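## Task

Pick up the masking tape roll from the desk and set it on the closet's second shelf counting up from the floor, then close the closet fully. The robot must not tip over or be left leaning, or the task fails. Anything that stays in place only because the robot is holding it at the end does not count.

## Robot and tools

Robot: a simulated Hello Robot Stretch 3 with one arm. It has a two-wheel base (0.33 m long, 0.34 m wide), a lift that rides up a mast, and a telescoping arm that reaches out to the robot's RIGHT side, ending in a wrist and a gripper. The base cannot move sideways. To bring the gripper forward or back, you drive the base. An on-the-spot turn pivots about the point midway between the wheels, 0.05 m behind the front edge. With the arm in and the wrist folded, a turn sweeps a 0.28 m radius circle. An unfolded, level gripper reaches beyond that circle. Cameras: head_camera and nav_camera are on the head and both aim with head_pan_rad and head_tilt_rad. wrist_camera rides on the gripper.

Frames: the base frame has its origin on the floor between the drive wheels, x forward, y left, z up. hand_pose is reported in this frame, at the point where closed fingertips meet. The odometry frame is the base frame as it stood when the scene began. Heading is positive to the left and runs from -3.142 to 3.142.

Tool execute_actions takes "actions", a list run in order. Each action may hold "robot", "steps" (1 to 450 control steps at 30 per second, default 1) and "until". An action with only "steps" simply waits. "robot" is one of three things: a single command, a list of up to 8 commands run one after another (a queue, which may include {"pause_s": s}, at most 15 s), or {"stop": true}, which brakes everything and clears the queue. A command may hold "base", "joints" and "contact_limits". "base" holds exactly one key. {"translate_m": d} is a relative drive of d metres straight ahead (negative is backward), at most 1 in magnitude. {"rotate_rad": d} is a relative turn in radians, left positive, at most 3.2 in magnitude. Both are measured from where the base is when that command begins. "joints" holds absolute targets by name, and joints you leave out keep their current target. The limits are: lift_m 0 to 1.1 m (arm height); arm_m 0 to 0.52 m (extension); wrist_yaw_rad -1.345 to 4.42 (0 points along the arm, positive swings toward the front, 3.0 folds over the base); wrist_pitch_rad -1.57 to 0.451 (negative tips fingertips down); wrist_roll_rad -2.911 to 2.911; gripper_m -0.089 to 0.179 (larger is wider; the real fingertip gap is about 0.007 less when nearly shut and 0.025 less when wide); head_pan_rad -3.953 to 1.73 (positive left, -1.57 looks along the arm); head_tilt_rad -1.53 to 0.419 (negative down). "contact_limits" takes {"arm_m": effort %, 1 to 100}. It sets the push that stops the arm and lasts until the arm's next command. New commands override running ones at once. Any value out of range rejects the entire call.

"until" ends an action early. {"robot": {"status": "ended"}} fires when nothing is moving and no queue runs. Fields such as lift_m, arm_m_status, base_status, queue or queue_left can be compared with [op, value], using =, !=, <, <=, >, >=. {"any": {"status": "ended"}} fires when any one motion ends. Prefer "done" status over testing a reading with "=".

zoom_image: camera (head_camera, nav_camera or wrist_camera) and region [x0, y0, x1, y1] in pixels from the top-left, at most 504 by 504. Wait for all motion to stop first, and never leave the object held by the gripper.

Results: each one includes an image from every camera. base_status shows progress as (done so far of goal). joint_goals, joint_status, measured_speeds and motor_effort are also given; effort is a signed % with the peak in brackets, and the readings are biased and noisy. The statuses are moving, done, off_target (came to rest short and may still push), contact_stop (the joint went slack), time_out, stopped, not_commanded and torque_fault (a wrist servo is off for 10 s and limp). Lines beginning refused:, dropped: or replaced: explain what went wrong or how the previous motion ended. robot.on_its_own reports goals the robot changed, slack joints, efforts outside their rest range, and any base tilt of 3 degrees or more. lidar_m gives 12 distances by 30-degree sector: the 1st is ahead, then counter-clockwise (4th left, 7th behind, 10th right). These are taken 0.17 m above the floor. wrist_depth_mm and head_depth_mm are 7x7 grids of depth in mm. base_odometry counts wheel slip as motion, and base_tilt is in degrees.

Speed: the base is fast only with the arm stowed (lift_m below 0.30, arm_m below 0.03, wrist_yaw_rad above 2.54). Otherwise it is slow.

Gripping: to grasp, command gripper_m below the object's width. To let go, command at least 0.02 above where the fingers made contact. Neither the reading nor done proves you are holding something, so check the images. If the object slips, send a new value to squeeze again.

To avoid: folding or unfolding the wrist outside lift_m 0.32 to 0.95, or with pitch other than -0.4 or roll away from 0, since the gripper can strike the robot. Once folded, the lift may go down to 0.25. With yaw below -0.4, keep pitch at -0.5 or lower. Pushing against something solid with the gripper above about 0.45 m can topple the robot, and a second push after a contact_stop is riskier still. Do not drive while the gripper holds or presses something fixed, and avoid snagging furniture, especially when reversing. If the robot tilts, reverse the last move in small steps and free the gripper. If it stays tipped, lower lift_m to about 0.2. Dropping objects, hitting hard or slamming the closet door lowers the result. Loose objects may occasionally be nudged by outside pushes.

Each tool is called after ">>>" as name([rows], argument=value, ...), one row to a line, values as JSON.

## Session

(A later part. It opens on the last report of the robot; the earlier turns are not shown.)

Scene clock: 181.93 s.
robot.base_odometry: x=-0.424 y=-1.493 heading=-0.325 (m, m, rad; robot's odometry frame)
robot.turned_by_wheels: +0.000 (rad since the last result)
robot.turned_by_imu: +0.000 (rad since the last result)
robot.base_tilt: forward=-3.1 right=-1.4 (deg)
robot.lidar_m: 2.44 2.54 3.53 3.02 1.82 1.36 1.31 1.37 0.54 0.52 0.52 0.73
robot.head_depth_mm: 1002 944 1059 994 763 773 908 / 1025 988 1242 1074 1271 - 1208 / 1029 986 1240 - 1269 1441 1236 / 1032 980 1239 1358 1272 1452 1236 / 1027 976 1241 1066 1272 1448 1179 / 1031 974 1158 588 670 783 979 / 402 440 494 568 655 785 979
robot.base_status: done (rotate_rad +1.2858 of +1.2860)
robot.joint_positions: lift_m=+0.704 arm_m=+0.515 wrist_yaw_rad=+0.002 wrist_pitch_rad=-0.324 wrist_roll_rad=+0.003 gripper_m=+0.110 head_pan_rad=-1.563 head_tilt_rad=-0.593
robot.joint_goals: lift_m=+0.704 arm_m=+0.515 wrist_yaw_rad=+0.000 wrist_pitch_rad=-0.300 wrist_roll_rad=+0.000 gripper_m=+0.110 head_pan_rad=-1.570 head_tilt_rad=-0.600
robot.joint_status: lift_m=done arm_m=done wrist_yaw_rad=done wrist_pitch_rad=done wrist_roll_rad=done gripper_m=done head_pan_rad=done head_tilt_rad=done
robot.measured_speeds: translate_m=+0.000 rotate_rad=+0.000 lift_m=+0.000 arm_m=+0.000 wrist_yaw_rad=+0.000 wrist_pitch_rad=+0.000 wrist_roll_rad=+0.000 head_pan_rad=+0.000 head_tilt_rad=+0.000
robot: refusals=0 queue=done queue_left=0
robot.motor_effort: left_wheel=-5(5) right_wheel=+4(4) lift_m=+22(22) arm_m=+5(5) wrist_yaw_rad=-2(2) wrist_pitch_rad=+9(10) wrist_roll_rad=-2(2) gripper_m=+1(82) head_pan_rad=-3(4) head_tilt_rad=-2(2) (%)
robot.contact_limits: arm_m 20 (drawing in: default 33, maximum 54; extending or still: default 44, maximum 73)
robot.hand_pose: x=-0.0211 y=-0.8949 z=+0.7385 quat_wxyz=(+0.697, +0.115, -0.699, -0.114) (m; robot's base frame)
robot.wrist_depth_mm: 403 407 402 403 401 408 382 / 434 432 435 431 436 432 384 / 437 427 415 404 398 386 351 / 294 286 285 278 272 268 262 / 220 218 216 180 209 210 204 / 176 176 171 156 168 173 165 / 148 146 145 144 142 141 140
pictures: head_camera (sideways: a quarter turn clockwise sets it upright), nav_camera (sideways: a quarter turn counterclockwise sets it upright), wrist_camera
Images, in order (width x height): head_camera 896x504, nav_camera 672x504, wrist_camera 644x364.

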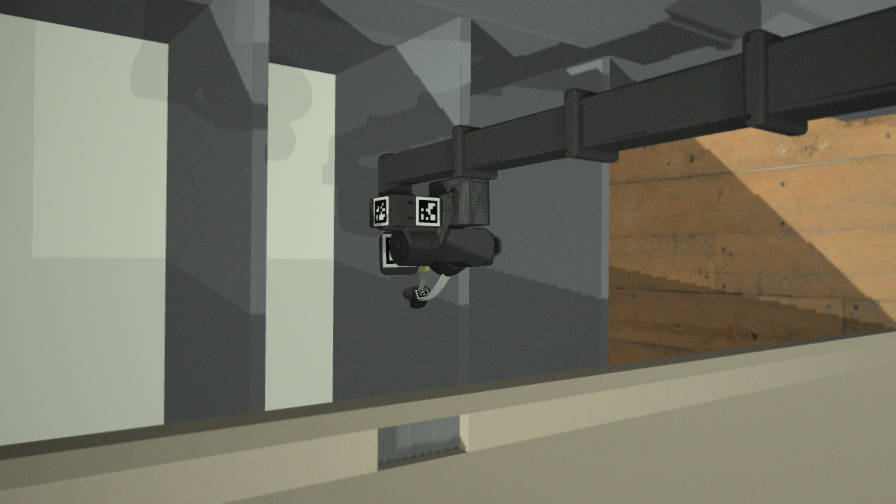

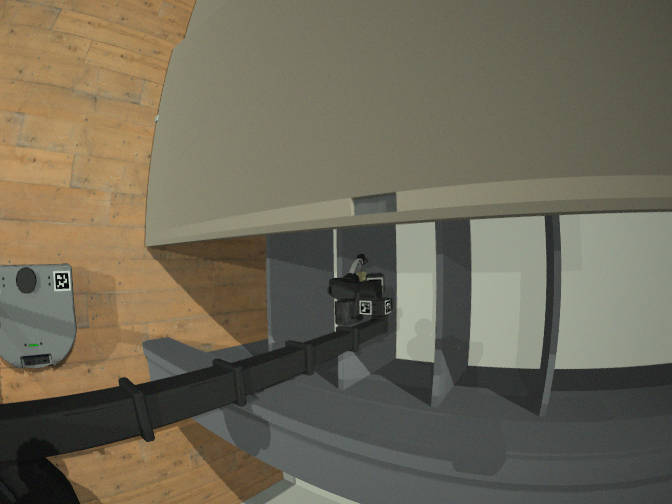

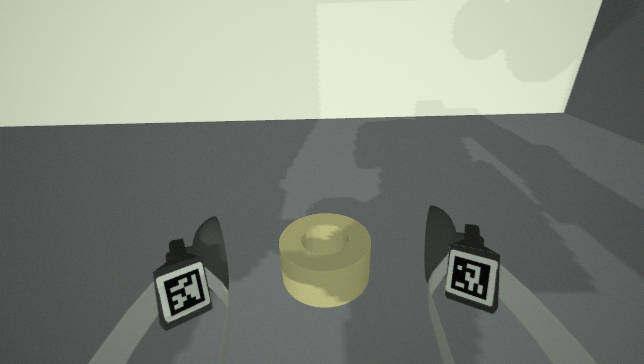

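>>> execute_actions([
  {"robot": {"joints": {"lift_m": 0.72, "arm_m": 0.0}}, "steps": 200, "until": {"robot": {"arm_m": ["<", 0.37]}}},
  {"robot": {"joints": {"lift_m": 0.33, "gripper_m": 0.0, "wrist_pitch_rad": -0.4}}, "steps": 200, "until": {"robot": {"arm_m": ["<", 0.06]}}},
])

>>> execute_actions([
  {"robot": {"base": {"translate_m": 1.0}, "joints": {"wrist_yaw_rad": 2.75, "head_tilt_rad": -0.9}}, "steps": 200, "until": {"robot": {"wrist_yaw_rad": [">", 2.6]}}},
  {"robot": {"joints": {"lift_m": 0.28}}, "steps": 200, "until": {"robot": {"translate_m": [">=", 0.25]}}},
  {"robot": {"base": {"translate_m": 0.97}}, "steps": 300, "until": {"robot": {"status": "ended"}}},
])

Scene clock: 191.77 s.
robot.base_odometry: x=-0.424 y=-1.493 heading=-0.325 (m, m, rad; robot's odometry frame)
robot.turned_by_wheels: +0.000 (rad since the last result)
robot.turned_by_imu: +0.001 (rad since the last result)
robot.base_tilt: forward=-3.0 right=-1.4 (deg)
robot.lidar_m: 2.44 2.55 3.54 3.06 1.83 1.36 1.31 1.37 0.54 0.52 0.52 0.73
robot.head_depth_mm: 999 942 1058 992 762 779 916 / 1030 989 1249 1076 1272 1413 1107 / 1027 986 1240 1076 1278 1445 1231 / 1032 981 1242 1069 1272 1442 1273 / 1028 977 1243 1067 1268 1443 1190 / 1027 975 1154 588 673 786 977 / 403 441 495 569 655 784 980
robot.base_status: done (rotate_rad +1.2858 of +1.2860)
robot.joint_positions: lift_m=+0.503 arm_m=+0.057 wrist_yaw_rad=+0.001 wrist_pitch_rad=-0.416 wrist_roll_rad=+0.003 gripper_m=+0.000 head_pan_rad=-1.563 head_tilt_rad=-0.593
robot.joint_goals: lift_m=+0.330 arm_m=+0.000 wrist_yaw_rad=+0.000 wrist_pitch_rad=-0.400 wrist_roll_rad=+0.000 gripper_m=+0.000 head_pan_rad=-1.570 head_tilt_rad=-0.600
robot.joint_status: lift_m=moving arm_m=moving wrist_yaw_rad=done wrist_pitch_rad=moving wrist_roll_rad=done gripper_m=done head_pan_rad=done head_tilt_rad=done
robot.measured_speeds: translate_m=+0.000 rotate_rad=+0.000 lift_m=-0.110 arm_m=-0.128 wrist_yaw_rad=+0.000 wrist_pitch_rad=+0.000 wrist_roll_rad=+0.000 head_pan_rad=+0.000 head_tilt_rad=+0.000
robot: refusals=0 queue=running queue_left=0
robot.motor_effort: left_wheel=-6(5) right_wheel=+4(4) lift_m=+22(27) arm_m=-6(7) wrist_yaw_rad=-2(3) wrist_pitch_rad=+8(8) wrist_roll_rad=-2(2) gripper_m=-3(76) head_pan_rad=-4(4) head_tilt_rad=-2(2) (%)
robot.hand_pose: x=-0.0212 y=-0.4267 z=+0.5166 quat_wxyz=(+0.691, +0.147, -0.693, -0.146) (m; robot's base frame)
robot.wrist_depth_mm: 176 789 795 781 800 559 375 / 192 216 848 833 807 560 268 / 210 220 591 591 618 534 269 / 233 240 - - - 564 271 / 264 262 892 957 873 564 269 / 297 298 533 - 754 415 272 / 350 347 601 643 637 409 298
pictures: head_camera (sideways: a quarter turn clockwise sets it upright), nav_camera (sideways: a quarter turn counterclockwise sets it upright), wrist_camera
Images, in order (width x height): head_camera 896x504, nav_camera 672x504, wrist_camera 644x364.

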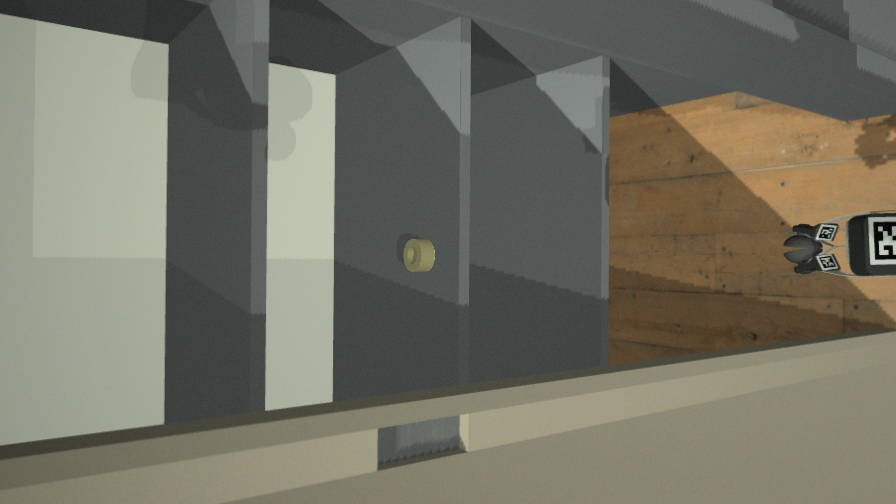

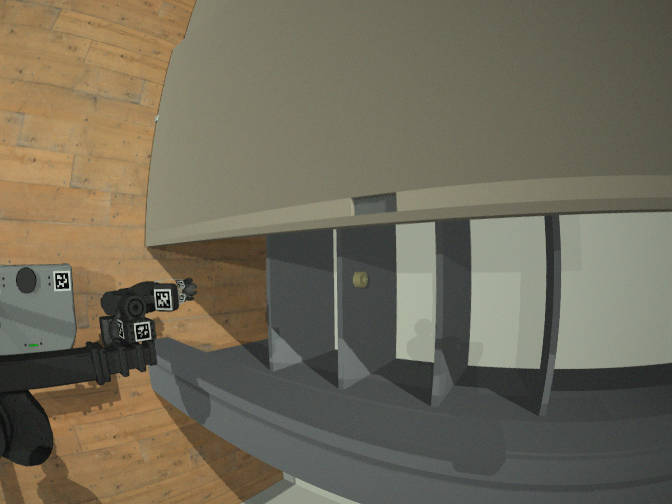

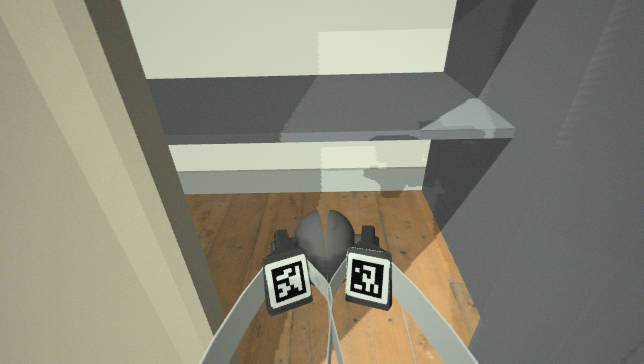

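Scene clock: 198.97 s.
robot.base_odometry: x=+0.735 y=-1.883 heading=-0.325 (m, m, rad; robot's odometry frame)
robot.turned_by_wheels: +0.000 (rad since the last result)
robot.turned_by_imu: -0.001 (rad since the last result)
robot.base_tilt: forward=-3.0 right=-1.4 (deg)
robot.lidar_m: 1.22 1.27 1.76 3.49 3.17 2.62 2.54 0.73 0.56 0.57 0.60 1.26
robot.head_depth_mm: 501 562 664 810 1090 1254 1128 / 501 588 707 853 1087 1262 1139 / 501 587 705 889 1193 1255 1168 / 501 587 708 884 1192 1248 - / 501 587 706 888 1200 1243 1115 / 502 587 707 883 1195 1244 1117 / 501 586 705 891 1085 1239 1114
robot.base_status: done (translate_m +0.9700 of +0.9700)
robot.joint_positions: lift_m=+0.280 arm_m=+0.000 wrist_yaw_rad=+2.748 wrist_pitch_rad=-0.417 wrist_roll_rad=+0.003 gripper_m=+0.000 head_pan_rad=-1.563 head_tilt_rad=-0.889
robot.joint_goals: lift_m=+0.280 arm_m=+0.000 wrist_yaw_rad=+2.750 wrist_pitch_rad=-0.400 wrist_roll_rad=+0.000 gripper_m=+0.000 head_pan_rad=-1.570 head_tilt_rad=-0.900
robot.joint_status: lift_m=done arm_m=done wrist_yaw_rad=done wrist_pitch_rad=done wrist_roll_rad=done gripper_m=done head_pan_rad=done head_tilt_rad=done
robot.measured_speeds: translate_m=+0.000 rotate_rad=+0.000 lift_m=+0.000 arm_m=+0.000 wrist_yaw_rad=+0.000 wrist_pitch_rad=+0.000 wrist_roll_rad=+0.000 head_pan_rad=+0.000 head_tilt_rad=+0.000
robot: refusals=0 queue=done queue_left=0
robot.motor_effort: left_wheel=-5(11) right_wheel=+3(11) lift_m=+21(22) arm_m=-6(5) wrist_yaw_rad=+2(3) wrist_pitch_rad=+7(7) wrist_roll_rad=-2(2) gripper_m=-3(2) head_pan_rad=-4(4) head_tilt_rad=-3(19) (%)
robot.hand_pose: x=+0.0648 y=+0.0620 z=+0.2929 quat_wxyz=(+0.279, +0.708, +0.008, +0.649) (m; robot's base frame)
robot.wrist_depth_mm: - - - - - - 927 / - - - - - - - / - - - - 955 922 934 / - 752 730 727 716 714 698 / - 593 589 - 567 565 562 / 487 492 501 - 500 478 476 / 424 - - 419 414 415 410
pictures: head_camera (sideways: a quarter turn clockwise sets it upright), nav_camera (sideways: a quarter turn counterclockwise sets it upright), wrist_camera
Images, in order (width x height): head_camera 896x504, nav_camera 672x504, wrist_camera 644x364.

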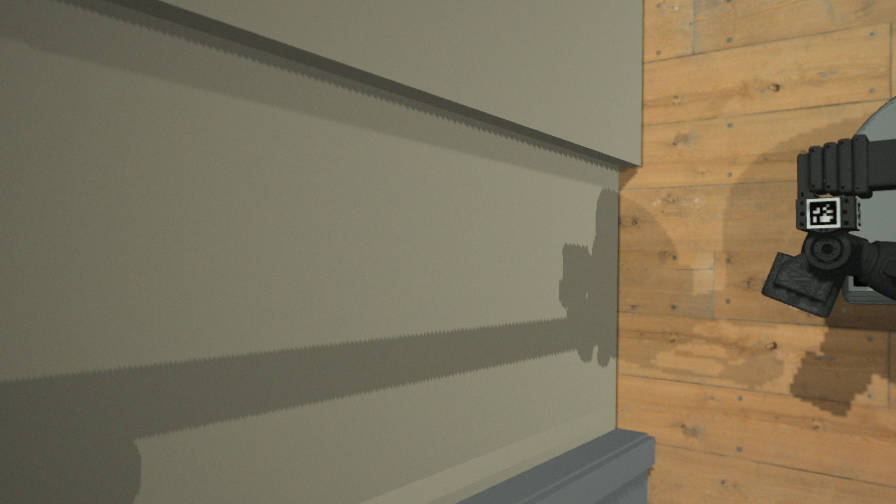

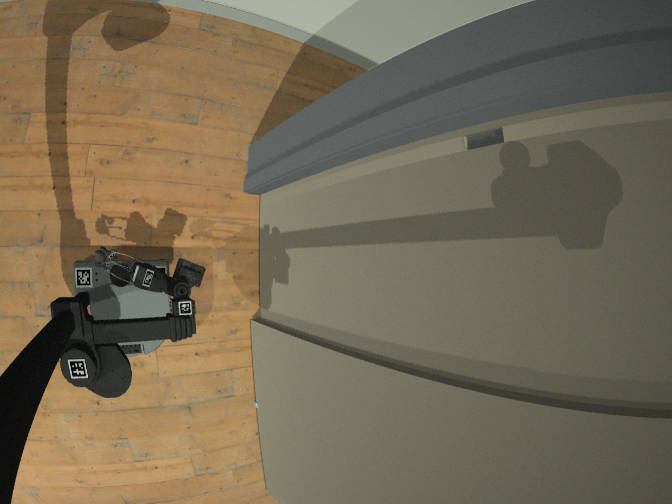

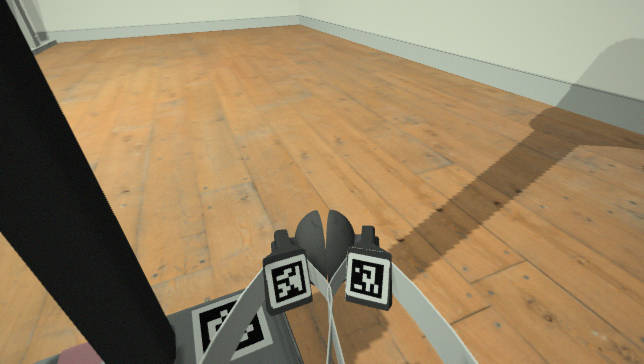

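>>> zoom_image(camera="head_camera", region=[720, 110, 896, 340])

Region (720, 110, 896, 340) of head_camera's 896x504 image, scaled by 2.191, with more detail than that image has; it fills the left 386 columns of this view, and the rest is white.

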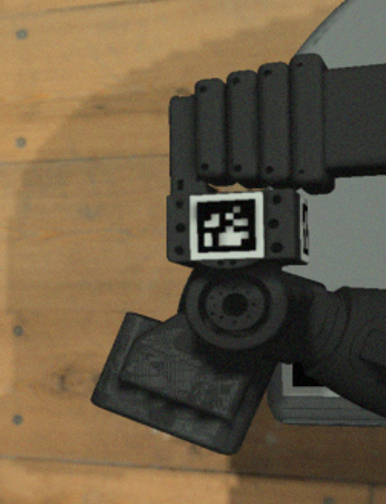

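>>> execute_actions([
  {"robot": {"base": {"rotate_rad": -0.02}, "joints": {"lift_m": 0.33, "arm_m": 0.32}, "contact_limits": {"arm_m": 20}}, "steps": 200, "until": {"robot": {"lift_m": [">", 0.315]}}},
  {"robot": {"joints": {"wrist_yaw_rad": 1.55}}, "steps": 200, "until": {"robot": {"status": "ended"}}},
  {"robot": {"joints": {"arm_m": 0.375}, "contact_limits": {"arm_m": 14}}, "steps": 200, "until": {"robot": {"status": "ended"}}},
])

Scene clock: 210.33 s.
robot.base_odometry: x=+0.735 y=-1.883 heading=-0.345 (m, m, rad; robot's odometry frame)
robot.turned_by_wheels: -0.020 (rad since the last result)
robot.turned_by_imu: -0.020 (rad since the last result)
robot.base_tilt: forward=-3.0 right=-1.5 (deg)
robot.lidar_m: 1.22 1.27 1.72 3.48 3.18 2.63 2.54 0.75 0.56 0.57 0.59 0.72
robot.head_depth_mm: 498 565 650 819 1104 1258 1128 / 505 592 694 850 1102 1255 1145 / 504 591 711 893 1149 1244 - / 503 590 712 860 1266 1253 1152 / 501 588 709 888 1292 1247 1117 / 501 587 706 885 1193 1238 1115 / 500 585 703 882 1110 1239 1110
robot.base_status: done (rotate_rad -0.0202 of -0.0200)
robot.joint_positions: lift_m=+0.330 arm_m=+0.358 wrist_yaw_rad=+1.551 wrist_pitch_rad=-0.418 wrist_roll_rad=+0.003 gripper_m=+0.000 head_pan_rad=-1.563 head_tilt_rad=-0.890
robot.joint_goals: lift_m=+0.330 arm_m=+0.358 wrist_yaw_rad=+1.550 wrist_pitch_rad=-0.400 wrist_roll_rad=+0.000 gripper_m=+0.000 head_pan_rad=-1.570 head_tilt_rad=-0.900
robot.joint_status: lift_m=done arm_m=contact_stop wrist_yaw_rad=done wrist_pitch_rad=done wrist_roll_rad=done gripper_m=done head_pan_rad=done head_tilt_rad=done
robot.measured_speeds: translate_m=+0.000 rotate_rad=+0.000 lift_m=+0.000 arm_m=-0.006 wrist_yaw_rad=+0.000 wrist_pitch_rad=+0.000 wrist_roll_rad=+0.000 head_pan_rad=+0.000 head_tilt_rad=+0.000
robot: refusals=0 queue=dropped queue_left=0
robot.on_its_own: arm_m is slack since a contact_stop, until your next command for it (your +0.375 is given up)
robot.motor_effort: left_wheel=-5(8) right_wheel=+5(8) lift_m=+27(28) arm_m=+6(17) wrist_yaw_rad=-2(7) wrist_pitch_rad=+7(7) wrist_roll_rad=-2(2) gripper_m=-1(2) head_pan_rad=-4(4) head_tilt_rad=-3(4) (%)
robot.contact_limits: arm_m 14 (drawing in: default 33, maximum 54; extending or still: default 44, maximum 73)
robot.hand_pose: x=+0.2030 y=-0.5070 z=+0.3426 quat_wxyz=(+0.596, +0.590, -0.392, +0.379) (m; robot's base frame)
robot.wrist_depth_mm: 961 - - 219 210 120 82 / - - - 242 227 121 83 / - - - 269 237 123 83 / 846 839 832 299 241 124 84 / 670 675 659 - 247 126 85 / 570 564 549 - 199 128 85 / 483 478 473 437 306 129 86
pictures: head_camera (sideways: a quarter turn clockwise sets it upright), nav_camera (sideways: a quarter turn counterclockwise sets it upright), wrist_camera
Images, in order (width x height): head_camera 896x504, nav_camera 672x504, wrist_camera 644x364.

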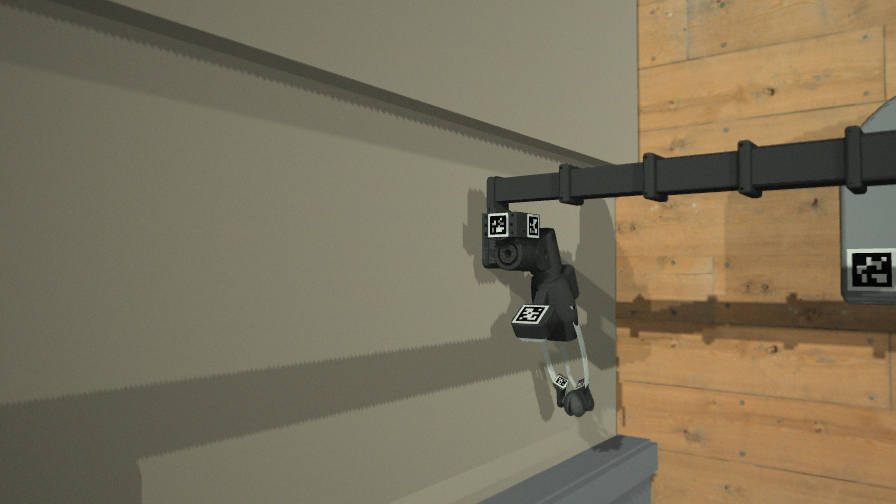

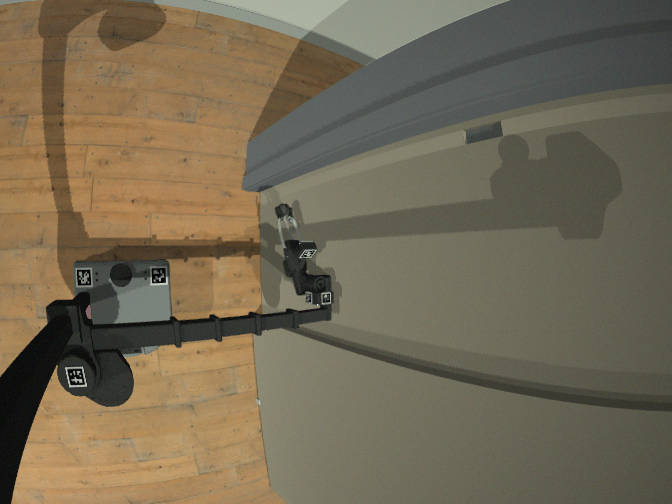

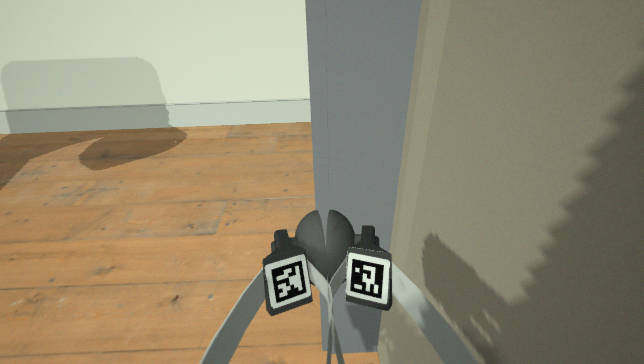

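>>> execute_actions([
  {"robot": [{"joints": {"arm_m": 0.336, "head_pan_rad": -1.8}}, {"base": {"translate_m": -0.11}}], "steps": 200, "until": {"robot": {"status": "ended"}}},
])

Scene clock: 214.80 s.
robot.base_odometry: x=+0.631 y=-1.846 heading=-0.345 (m, m, rad; robot's odometry frame)
robot.turned_by_wheels: +0.000 (rad since the last result)
robot.turned_by_imu: +0.001 (rad since the last result)
robot.base_tilt: forward=-3.1 right=-1.4 (deg)
robot.lidar_m: 1.33 1.37 1.88 3.49 3.16 2.52 2.43 0.75 0.55 0.54 0.59 0.73
robot.head_depth_mm: 514 613 756 983 1337 1251 1132 / 501 592 725 930 1311 1255 1148 / 488 574 698 886 1223 1271 - / 475 558 672 840 1157 1234 1154 / 482 572 684 857 1258 1248 1140 / 495 575 684 849 1071 1239 1119 / 482 558 661 812 1028 1241 1114
robot.base_status: done (translate_m -0.1100 of -0.1100)
robot.joint_positions: lift_m=+0.330 arm_m=+0.336 wrist_yaw_rad=+1.551 wrist_pitch_rad=-0.418 wrist_roll_rad=+0.003 gripper_m=+0.000 head_pan_rad=-1.793 head_tilt_rad=-0.890
robot.joint_goals: lift_m=+0.330 arm_m=+0.336 wrist_yaw_rad=+1.550 wrist_pitch_rad=-0.400 wrist_roll_rad=+0.000 gripper_m=+0.000 head_pan_rad=-1.800 head_tilt_rad=-0.900
robot.joint_status: lift_m=done arm_m=done wrist_yaw_rad=done wrist_pitch_rad=done wrist_roll_rad=done gripper_m=done head_pan_rad=done head_tilt_rad=done
robot.measured_speeds: translate_m=+0.000 rotate_rad=+0.000 lift_m=+0.000 arm_m=+0.000 wrist_yaw_rad=+0.000 wrist_pitch_rad=+0.000 wrist_roll_rad=+0.000 head_pan_rad=+0.000 head_tilt_rad=+0.000
robot: refusals=0 queue=done queue_left=0
robot.motor_effort: left_wheel=-1(7) right_wheel=+1(5) lift_m=+27(26) arm_m=-6(7) wrist_yaw_rad=-2(2) wrist_pitch_rad=+7(7) wrist_roll_rad=-2(2) gripper_m=-3(2) head_pan_rad=-4(24) head_tilt_rad=-3(3) (%)
robot.hand_pose: x=+0.2030 y=-0.4859 z=+0.3426 quat_wxyz=(+0.596, +0.590, -0.392, +0.379) (m; robot's base frame)
robot.wrist_depth_mm: - - - - 279 147 101 / - - - - 284 150 102 / - - - 945 290 150 102 / 834 824 829 732 297 153 103 / 668 665 676 - 299 155 104 / 556 560 556 - 244 156 105 / 478 473 472 467 371 158 106
pictures: head_camera (sideways: a quarter turn clockwise sets it upright), nav_camera (sideways: a quarter turn counterclockwise sets it upright), wrist_camera
Images, in order (width x height): head_camera 896x504, nav_camera 672x504, wrist_camera 644x364.

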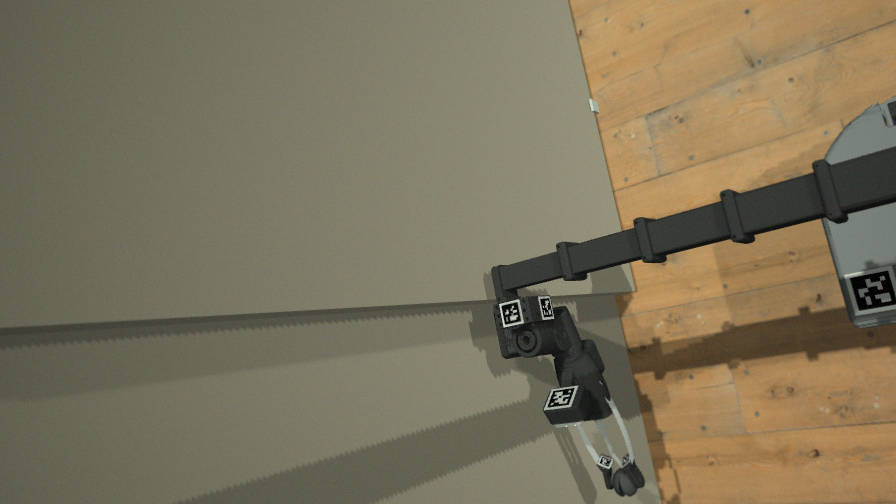

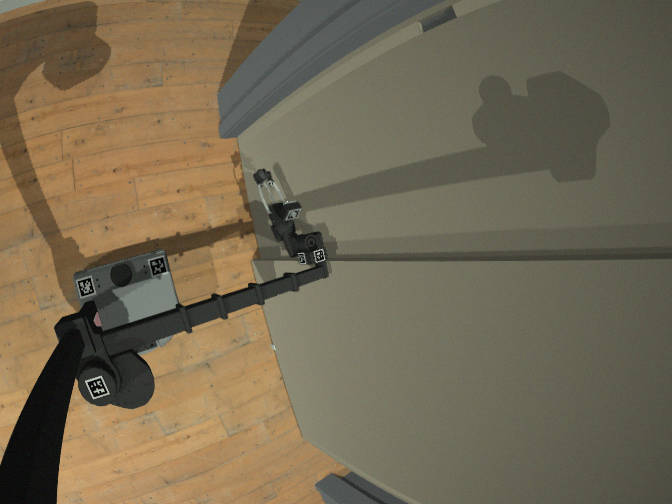

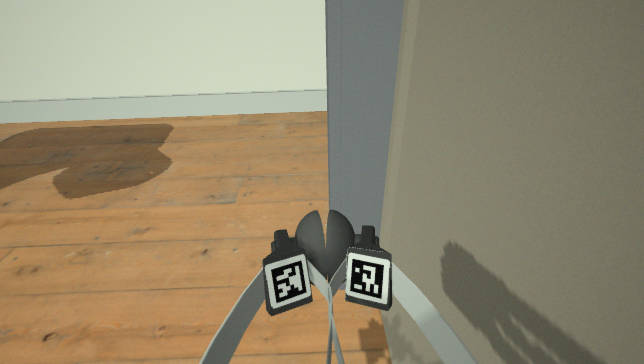

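>>> execute_actions([
  {"robot": {"base": {"translate_m": -0.33}}, "steps": 200, "until": {"robot": {"translate_m": ["<=", -0.1]}}},
])

>>> execute_actions([
  {"robot": {"joints": {"head_pan_rad": -2.45, "head_tilt_rad": -0.6}}, "steps": 200, "until": {"robot": {"status": "ended"}}},
])

Scene clock: 217.33 s.
robot.base_odometry: x=+0.536 y=-1.812 heading=-0.344 (m, m, rad; robot's odometry frame)
robot.turned_by_wheels: +0.001 (rad since the last result)
robot.turned_by_imu: +0.002 (rad since the last result)
robot.base_tilt: forward=-5.4 right=-0.5 (deg)
robot.lidar_m: 1.43 1.48 2.03 3.13 3.11 2.40 2.32 0.75 0.54 0.53 0.59 0.73
robot.head_depth_mm: 513 611 756 982 1337 1256 1130 / 500 592 724 932 1298 1250 1145 / 487 574 697 887 1215 1269 - / 475 555 672 840 1162 1244 1157 / 472 561 679 844 1249 1247 1135 / 493 574 684 847 1076 1242 1116 / 481 558 662 813 1022 1234 1115
robot.base_status: moving (translate_m -0.1011 of -0.3300)
robot.joint_positions: lift_m=+0.330 arm_m=+0.336 wrist_yaw_rad=+1.559 wrist_pitch_rad=-0.418 wrist_roll_rad=+0.003 gripper_m=+0.000 head_pan_rad=-1.793 head_tilt_rad=-0.890
robot.joint_goals: lift_m=+0.330 arm_m=+0.336 wrist_yaw_rad=+1.550 wrist_pitch_rad=-0.400 wrist_roll_rad=+0.000 gripper_m=+0.000 head_pan_rad=-1.800 head_tilt_rad=-0.900
robot.joint_status: lift_m=done arm_m=done wrist_yaw_rad=done wrist_pitch_rad=done wrist_roll_rad=done gripper_m=done head_pan_rad=done head_tilt_rad=done
robot.measured_speeds: translate_m=-0.100 rotate_rad=+0.002 lift_m=+0.000 arm_m=+0.000 wrist_yaw_rad=+0.000 wrist_pitch_rad=+0.000 wrist_roll_rad=+0.000 head_pan_rad=+0.000 head_tilt_rad=+0.000
robot: refusals=0 queue=running queue_left=0
robot.motor_effort: left_wheel=+9(32) right_wheel=-19(65) lift_m=+27(27) arm_m=-5(6) wrist_yaw_rad=-12(31) wrist_pitch_rad=+7(8) wrist_roll_rad=-2(2) gripper_m=-2(1) head_pan_rad=-3(4) head_tilt_rad=-3(3) (%)
robot.hand_pose: x=+0.2030 y=-0.4840 z=+0.3425 quat_wxyz=(+0.595, +0.591, -0.389, +0.381) (m; robot's base frame)
robot.wrist_depth_mm: - - - - 289 152 103 / - - - - 294 153 103 / - - - 954 299 154 104 / 844 843 835 740 307 156 105 / 677 665 655 - 310 157 105 / 558 546 559 - 250 159 106 / 477 470 472 464 382 160 107
pictures: head_camera (sideways: a quarter turn clockwise sets it upright), nav_camera (sideways: a quarter turn counterclockwise sets it upright), wrist_camera
Images, in order (width x height): head_camera 896x504, nav_camera 672x504, wrist_camera 644x364.

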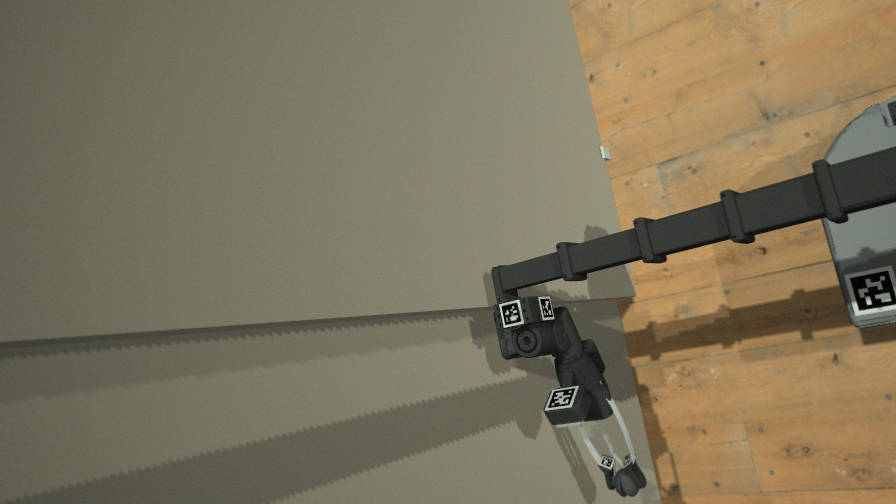

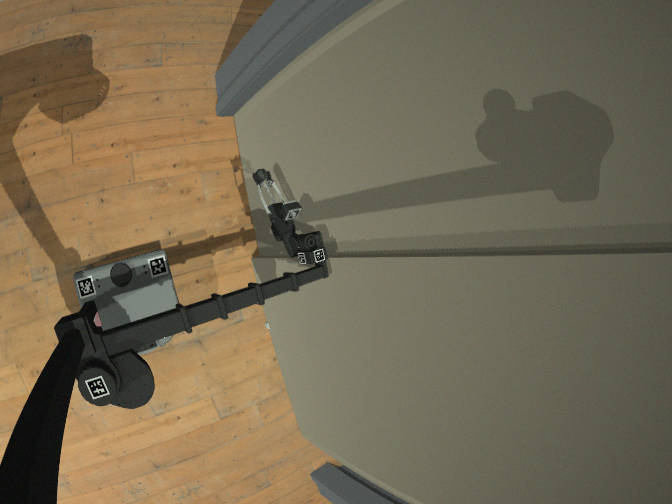

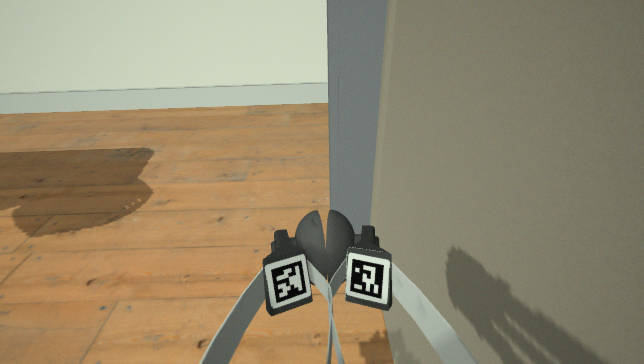

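Scene clock: 220.33 s.
robot.base_odometry: x=+0.321 y=-1.735 heading=-0.344 (m, m, rad; robot's odometry frame)
robot.turned_by_wheels: +0.000 (rad since the last result)
robot.turned_by_imu: +0.001 (rad since the last result)
robot.base_tilt: forward=-3.2 right=-1.4 (deg)
robot.lidar_m: 1.66 1.72 2.36 3.07 2.94 2.18 2.09 0.75 0.55 0.53 0.59 0.81
robot.head_depth_mm: 1057 2009 2280 2175 1729 1437 1227 / 927 1055 1235 1502 1684 1429 1228 / 800 908 1049 1231 1513 1426 1222 / 703 788 888 1021 1201 1375 1229 / 628 693 773 871 1000 1166 1225 / 568 623 684 760 857 976 1142 / 518 562 613 674 748 839 957
robot.base_status: done (translate_m -0.3300 of -0.3300)
robot.joint_positions: lift_m=+0.330 arm_m=+0.336 wrist_yaw_rad=+1.557 wrist_pitch_rad=-0.418 wrist_roll_rad=+0.003 gripper_m=+0.000 head_pan_rad=-2.443 head_tilt_rad=-0.606
robot.joint_goals: lift_m=+0.330 arm_m=+0.336 wrist_yaw_rad=+1.550 wrist_pitch_rad=-0.400 wrist_roll_rad=+0.000 gripper_m=+0.000 head_pan_rad=-2.450 head_tilt_rad=-0.600
robot.joint_status: lift_m=done arm_m=done wrist_yaw_rad=done wrist_pitch_rad=done wrist_roll_rad=done gripper_m=done head_pan_rad=done head_tilt_rad=done
robot.measured_speeds: translate_m=+0.000 rotate_rad=+0.000 lift_m=+0.000 arm_m=+0.000 wrist_yaw_rad=+0.000 wrist_pitch_rad=+0.000 wrist_roll_rad=+0.000 head_pan_rad=+0.000 head_tilt_rad=+0.000
robot: refusals=0 queue=done queue_left=0
robot.motor_effort: left_wheel=+9(13) right_wheel=-15(24) lift_m=+27(27) arm_m=-5(5) wrist_yaw_rad=-9(12) wrist_pitch_rad=+7(7) wrist_roll_rad=-2(2) gripper_m=-2(2) head_pan_rad=-4(41) head_tilt_rad=+2(17) (%)
robot.hand_pose: x=+0.2030 y=-0.4845 z=+0.3425 quat_wxyz=(+0.595, +0.591, -0.390, +0.380) (m; robot's base frame)
robot.wrist_depth_mm: - - - - 287 151 103 / - - - - 292 153 104 / - - - 976 299 155 104 / 854 828 825 758 305 156 105 / 656 658 652 - 309 158 106 / 562 550 551 - 248 160 106 / 477 479 472 464 380 161 107
pictures: head_camera (sideways: a quarter turn clockwise sets it upright), nav_camera (sideways: a quarter turn counterclockwise sets it upright), wrist_camera
Images, in order (width x height): head_camera 896x504, nav_camera 672x504, wrist_camera 644x364.

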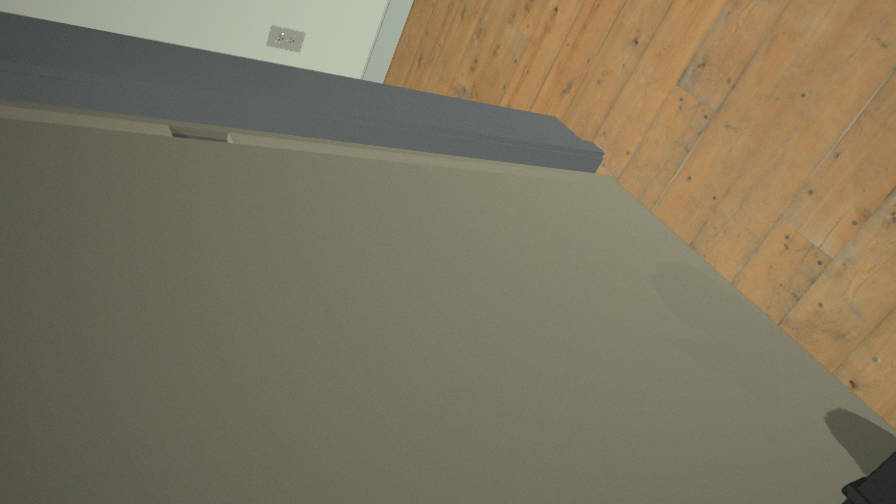

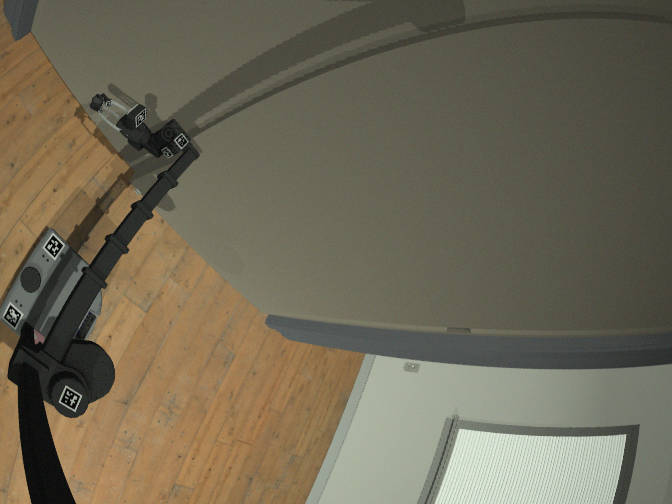

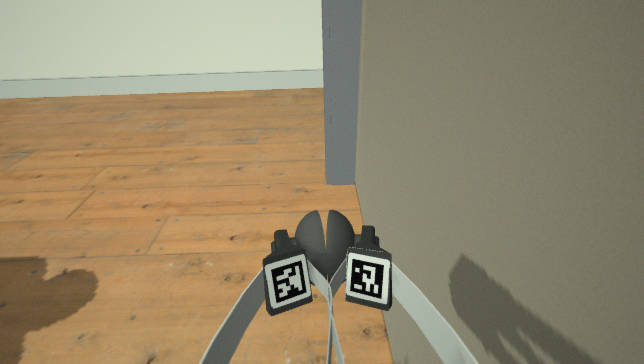

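>>> zoom_image(camera="head_camera", region=[540, 110, 680, 220])

Region (540, 110, 680, 220) of head_camera's 896x504 image, scaled by 3.600, with more detail than that image has; it fills the top 396 rows of this view, and the rest is white.

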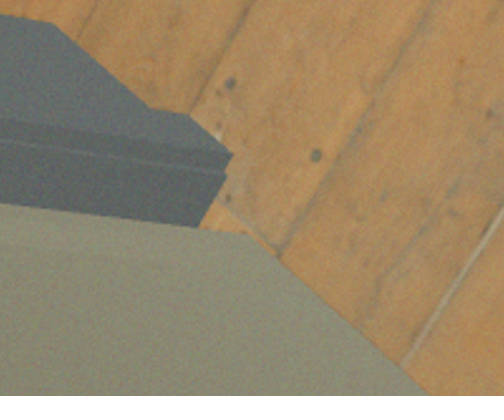

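>>> execute_actions([
  {"robot": {"base": {"translate_m": -0.05}}, "steps": 200, "until": {"robot": {"status": "ended"}}},
])

>>> zoom_image(camera="head_camera", region=[550, 120, 690, 230])

Scene clock: 224.97 s.
robot.base_odometry: x=+0.274 y=-1.718 heading=-0.343 (m, m, rad; robot's odometry frame)
robot.turned_by_wheels: +0.001 (rad since the last result)
robot.turned_by_imu: +0.002 (rad since the last result)
robot.base_tilt: forward=-3.1 right=-1.6 (deg)
robot.lidar_m: 1.70 1.78 2.43 3.06 2.86 2.12 2.05 0.74 0.55 0.53 0.59 0.81
robot.head_depth_mm: 1087 1993 2217 2187 1732 1435 1230 / 905 1039 1213 1517 1674 1441 1226 / 797 902 1045 1231 1478 1435 1223 / 703 785 887 1020 1198 1365 1221 / 630 692 774 871 998 1173 1218 / 568 622 684 759 854 975 1144 / 518 562 611 673 746 838 957
robot.base_status: done (translate_m -0.0499 of -0.0500)
robot.joint_positions: lift_m=+0.330 arm_m=+0.336 wrist_yaw_rad=+1.566 wrist_pitch_rad=-0.418 wrist_roll_rad=+0.003 gripper_m=+0.000 head_pan_rad=-2.443 head_tilt_rad=-0.606
robot.joint_goals: lift_m=+0.330 arm_m=+0.336 wrist_yaw_rad=+1.550 wrist_pitch_rad=-0.400 wrist_roll_rad=+0.000 gripper_m=+0.000 head_pan_rad=-2.450 head_tilt_rad=-0.600
robot.joint_status: lift_m=done arm_m=done wrist_yaw_rad=done wrist_pitch_rad=done wrist_roll_rad=done gripper_m=done head_pan_rad=done head_tilt_rad=done
robot.measured_speeds: translate_m=+0.000 rotate_rad=+0.000 lift_m=+0.000 arm_m=+0.000 wrist_yaw_rad=+0.000 wrist_pitch_rad=+0.000 wrist_roll_rad=+0.000 head_pan_rad=+0.000 head_tilt_rad=+0.000
robot: refusals=0 queue=done queue_left=0
robot.on_its_own: left_wheel is at rest, and its effort (+33) is outside its rest range (-18 to +18); right_wheel is at rest, and its effort (-50) is outside its rest range (-18 to +18); wrist_yaw_rad is at rest, and its effort (-20) is outside its rest range (-12 to +12)
robot.motor_effort: left_wheel=+33(35) right_wheel=-50(52) lift_m=+27(27) arm_m=-4(5) wrist_yaw_rad=-20(21) wrist_pitch_rad=+7(8) wrist_roll_rad=-2(2) gripper_m=-2(2) head_pan_rad=-4(4) head_tilt_rad=+2(3) (%)
robot.hand_pose: x=+0.2030 y=-0.4824 z=+0.3425 quat_wxyz=(+0.594, +0.593, -0.387, +0.383) (m; robot's base frame)
robot.wrist_depth_mm: - - - - 304 156 105 / - - - - 309 158 106 / - - - 957 315 159 107 / 855 849 838 814 318 161 107 / 677 667 669 - 322 162 108 / 567 563 548 - 257 163 109 / 473 475 472 470 396 165 109
pictures: head_camera (sideways: a quarter turn clockwise sets it upright), nav_camera (sideways: a quarter turn counterclockwise sets it upright), wrist_camera
Images, in order (width x height): head_camera 896x504, nav_camera 672x504, wrist_camera 644x364.

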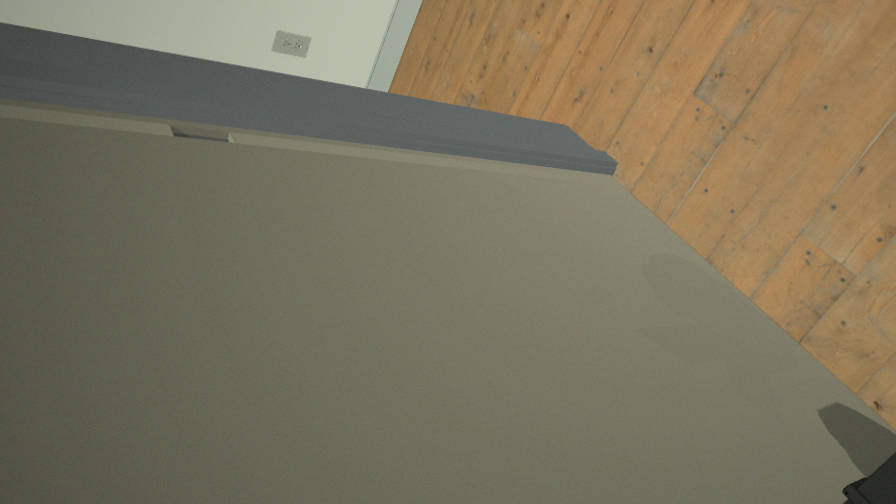

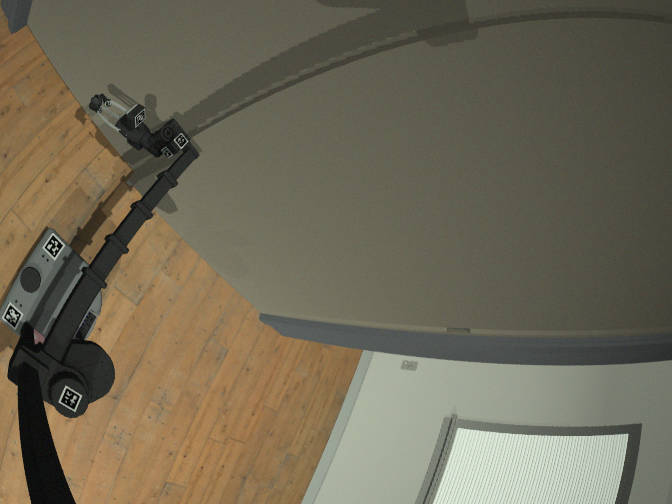

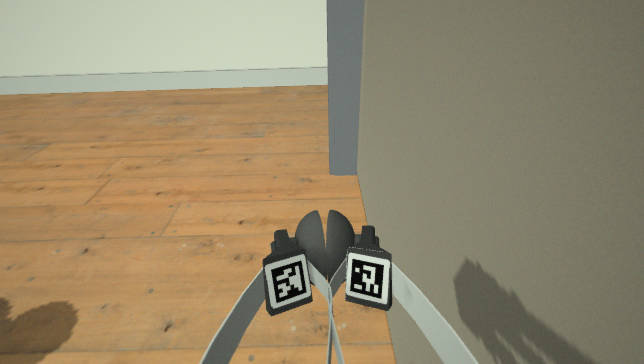

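Region (550, 120, 690, 230) of head_camera's 896x504 image, scaled by 3.600, with more detail than that image has; it fills the top 396 rows of this view, and the rest is white.

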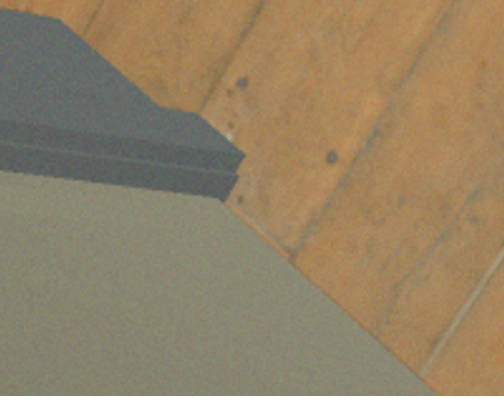

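>>> execute_actions([
  {"robot": {"base": {"translate_m": 0.025}}, "steps": 200, "until": {"robot": {"translate_m": [">=", 0.012]}}},
  {"robot": {"joints": {"arm_m": 0.27}}, "steps": 200, "until": {"robot": {"status": "ended"}}},
])

>>> zoom_image(camera="head_camera", region=[545, 115, 685, 225])

Scene clock: 227.93 s.
robot.base_odometry: x=+0.297 y=-1.727 heading=-0.345 (m, m, rad; robot's odometry frame)
robot.turned_by_wheels: -0.002 (rad since the last result)
robot.turned_by_imu: -0.002 (rad since the last result)
robot.base_tilt: forward=-3.2 right=-1.5 (deg)
robot.lidar_m: 1.68 1.74 2.39 3.07 2.90 2.14 2.07 0.75 0.55 0.54 0.59 0.81
robot.head_depth_mm: 1066 1988 2229 2175 1722 1443 1235 / 913 1041 1222 1525 1686 1434 1229 / 800 910 1047 1233 1488 1439 1228 / 707 787 890 1024 1206 1362 1223 / 630 697 772 874 1001 1169 1219 / 569 620 685 761 855 976 1141 / 520 563 612 674 745 836 957
robot.base_status: done (translate_m +0.0250 of +0.0250)
robot.joint_positions: lift_m=+0.330 arm_m=+0.270 wrist_yaw_rad=+1.552 wrist_pitch_rad=-0.418 wrist_roll_rad=+0.003 gripper_m=+0.000 head_pan_rad=-2.443 head_tilt_rad=-0.606
robot.joint_goals: lift_m=+0.330 arm_m=+0.270 wrist_yaw_rad=+1.550 wrist_pitch_rad=-0.400 wrist_roll_rad=+0.000 gripper_m=+0.000 head_pan_rad=-2.450 head_tilt_rad=-0.600
robot.joint_status: lift_m=done arm_m=done wrist_yaw_rad=done wrist_pitch_rad=done wrist_roll_rad=done gripper_m=done head_pan_rad=done head_tilt_rad=done
robot.measured_speeds: translate_m=+0.000 rotate_rad=+0.000 lift_m=+0.000 arm_m=+0.000 wrist_yaw_rad=+0.000 wrist_pitch_rad=+0.000 wrist_roll_rad=+0.000 head_pan_rad=+0.000 head_tilt_rad=+0.000
robot: refusals=0 queue=done queue_left=0
robot.motor_effort: left_wheel=-1(36) right_wheel=+1(48) lift_m=+27(27) arm_m=-6(7) wrist_yaw_rad=-3(21) wrist_pitch_rad=+7(7) wrist_roll_rad=-2(2) gripper_m=-2(2) head_pan_rad=-4(5) head_tilt_rad=+2(2) (%)
robot.hand_pose: x=+0.2029 y=-0.4196 z=+0.3425 quat_wxyz=(+0.596, +0.590, -0.391, +0.379) (m; robot's base frame)
robot.wrist_depth_mm: - - - - 481 255 174 / - - - - 480 257 175 / - - - - 502 262 176 / 854 843 816 804 506 264 178 / 669 668 676 - 516 269 179 / 561 556 548 - 426 268 181 / 475 470 468 471 452 273 182
pictures: head_camera (sideways: a quarter turn clockwise sets it upright), nav_camera (sideways: a quarter turn counterclockwise sets it upright), wrist_camera
Images, in order (width x height): head_camera 896x504, nav_camera 672x504, wrist_camera 644x364.

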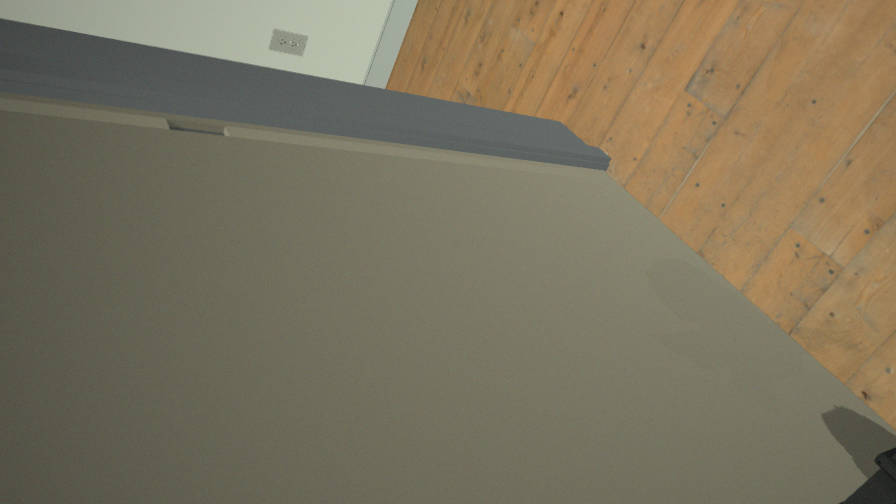

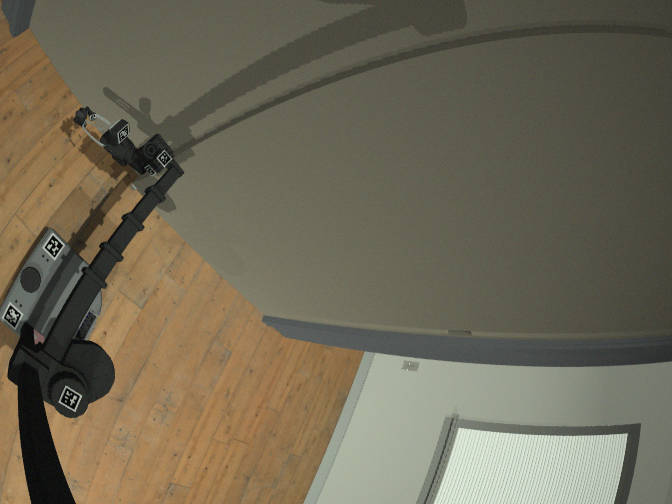

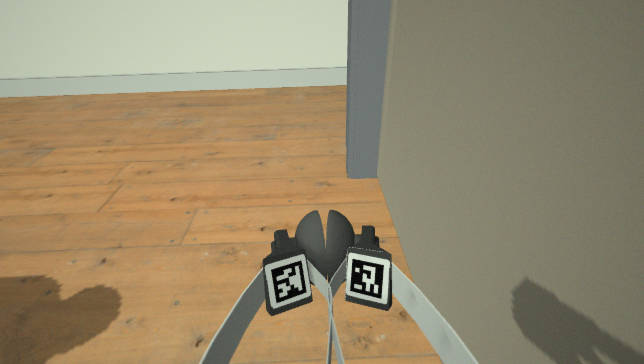

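Region (545, 115, 685, 225) of head_camera's 896x504 image, scaled by 3.600, with more detail than that image has; it fills the top 396 rows of this view, and the rest is white.

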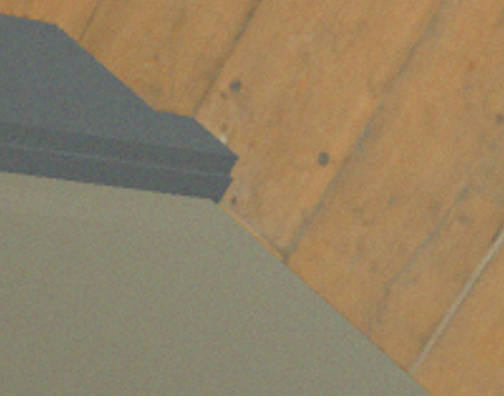

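>>> zoom_image(camera="wrist_camera", region=[320, 100, 460, 220])

Region (320, 100, 460, 220) of wrist_camera's 644x364 image, scaled by 3.600; it fills the top 432 rows of this view, and the rest is white.

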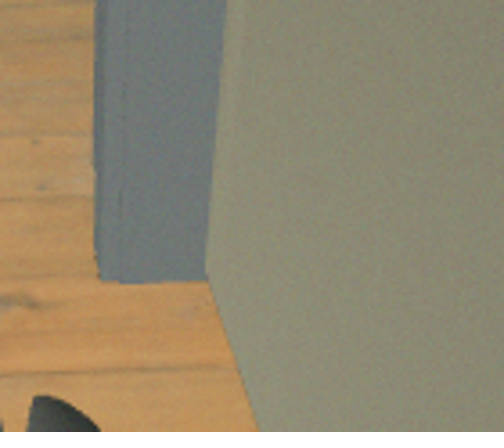

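Both doors are shut and the tape is on the second shelf.

>>> finished_scene(scene=1)

The scene is finished: the task was done.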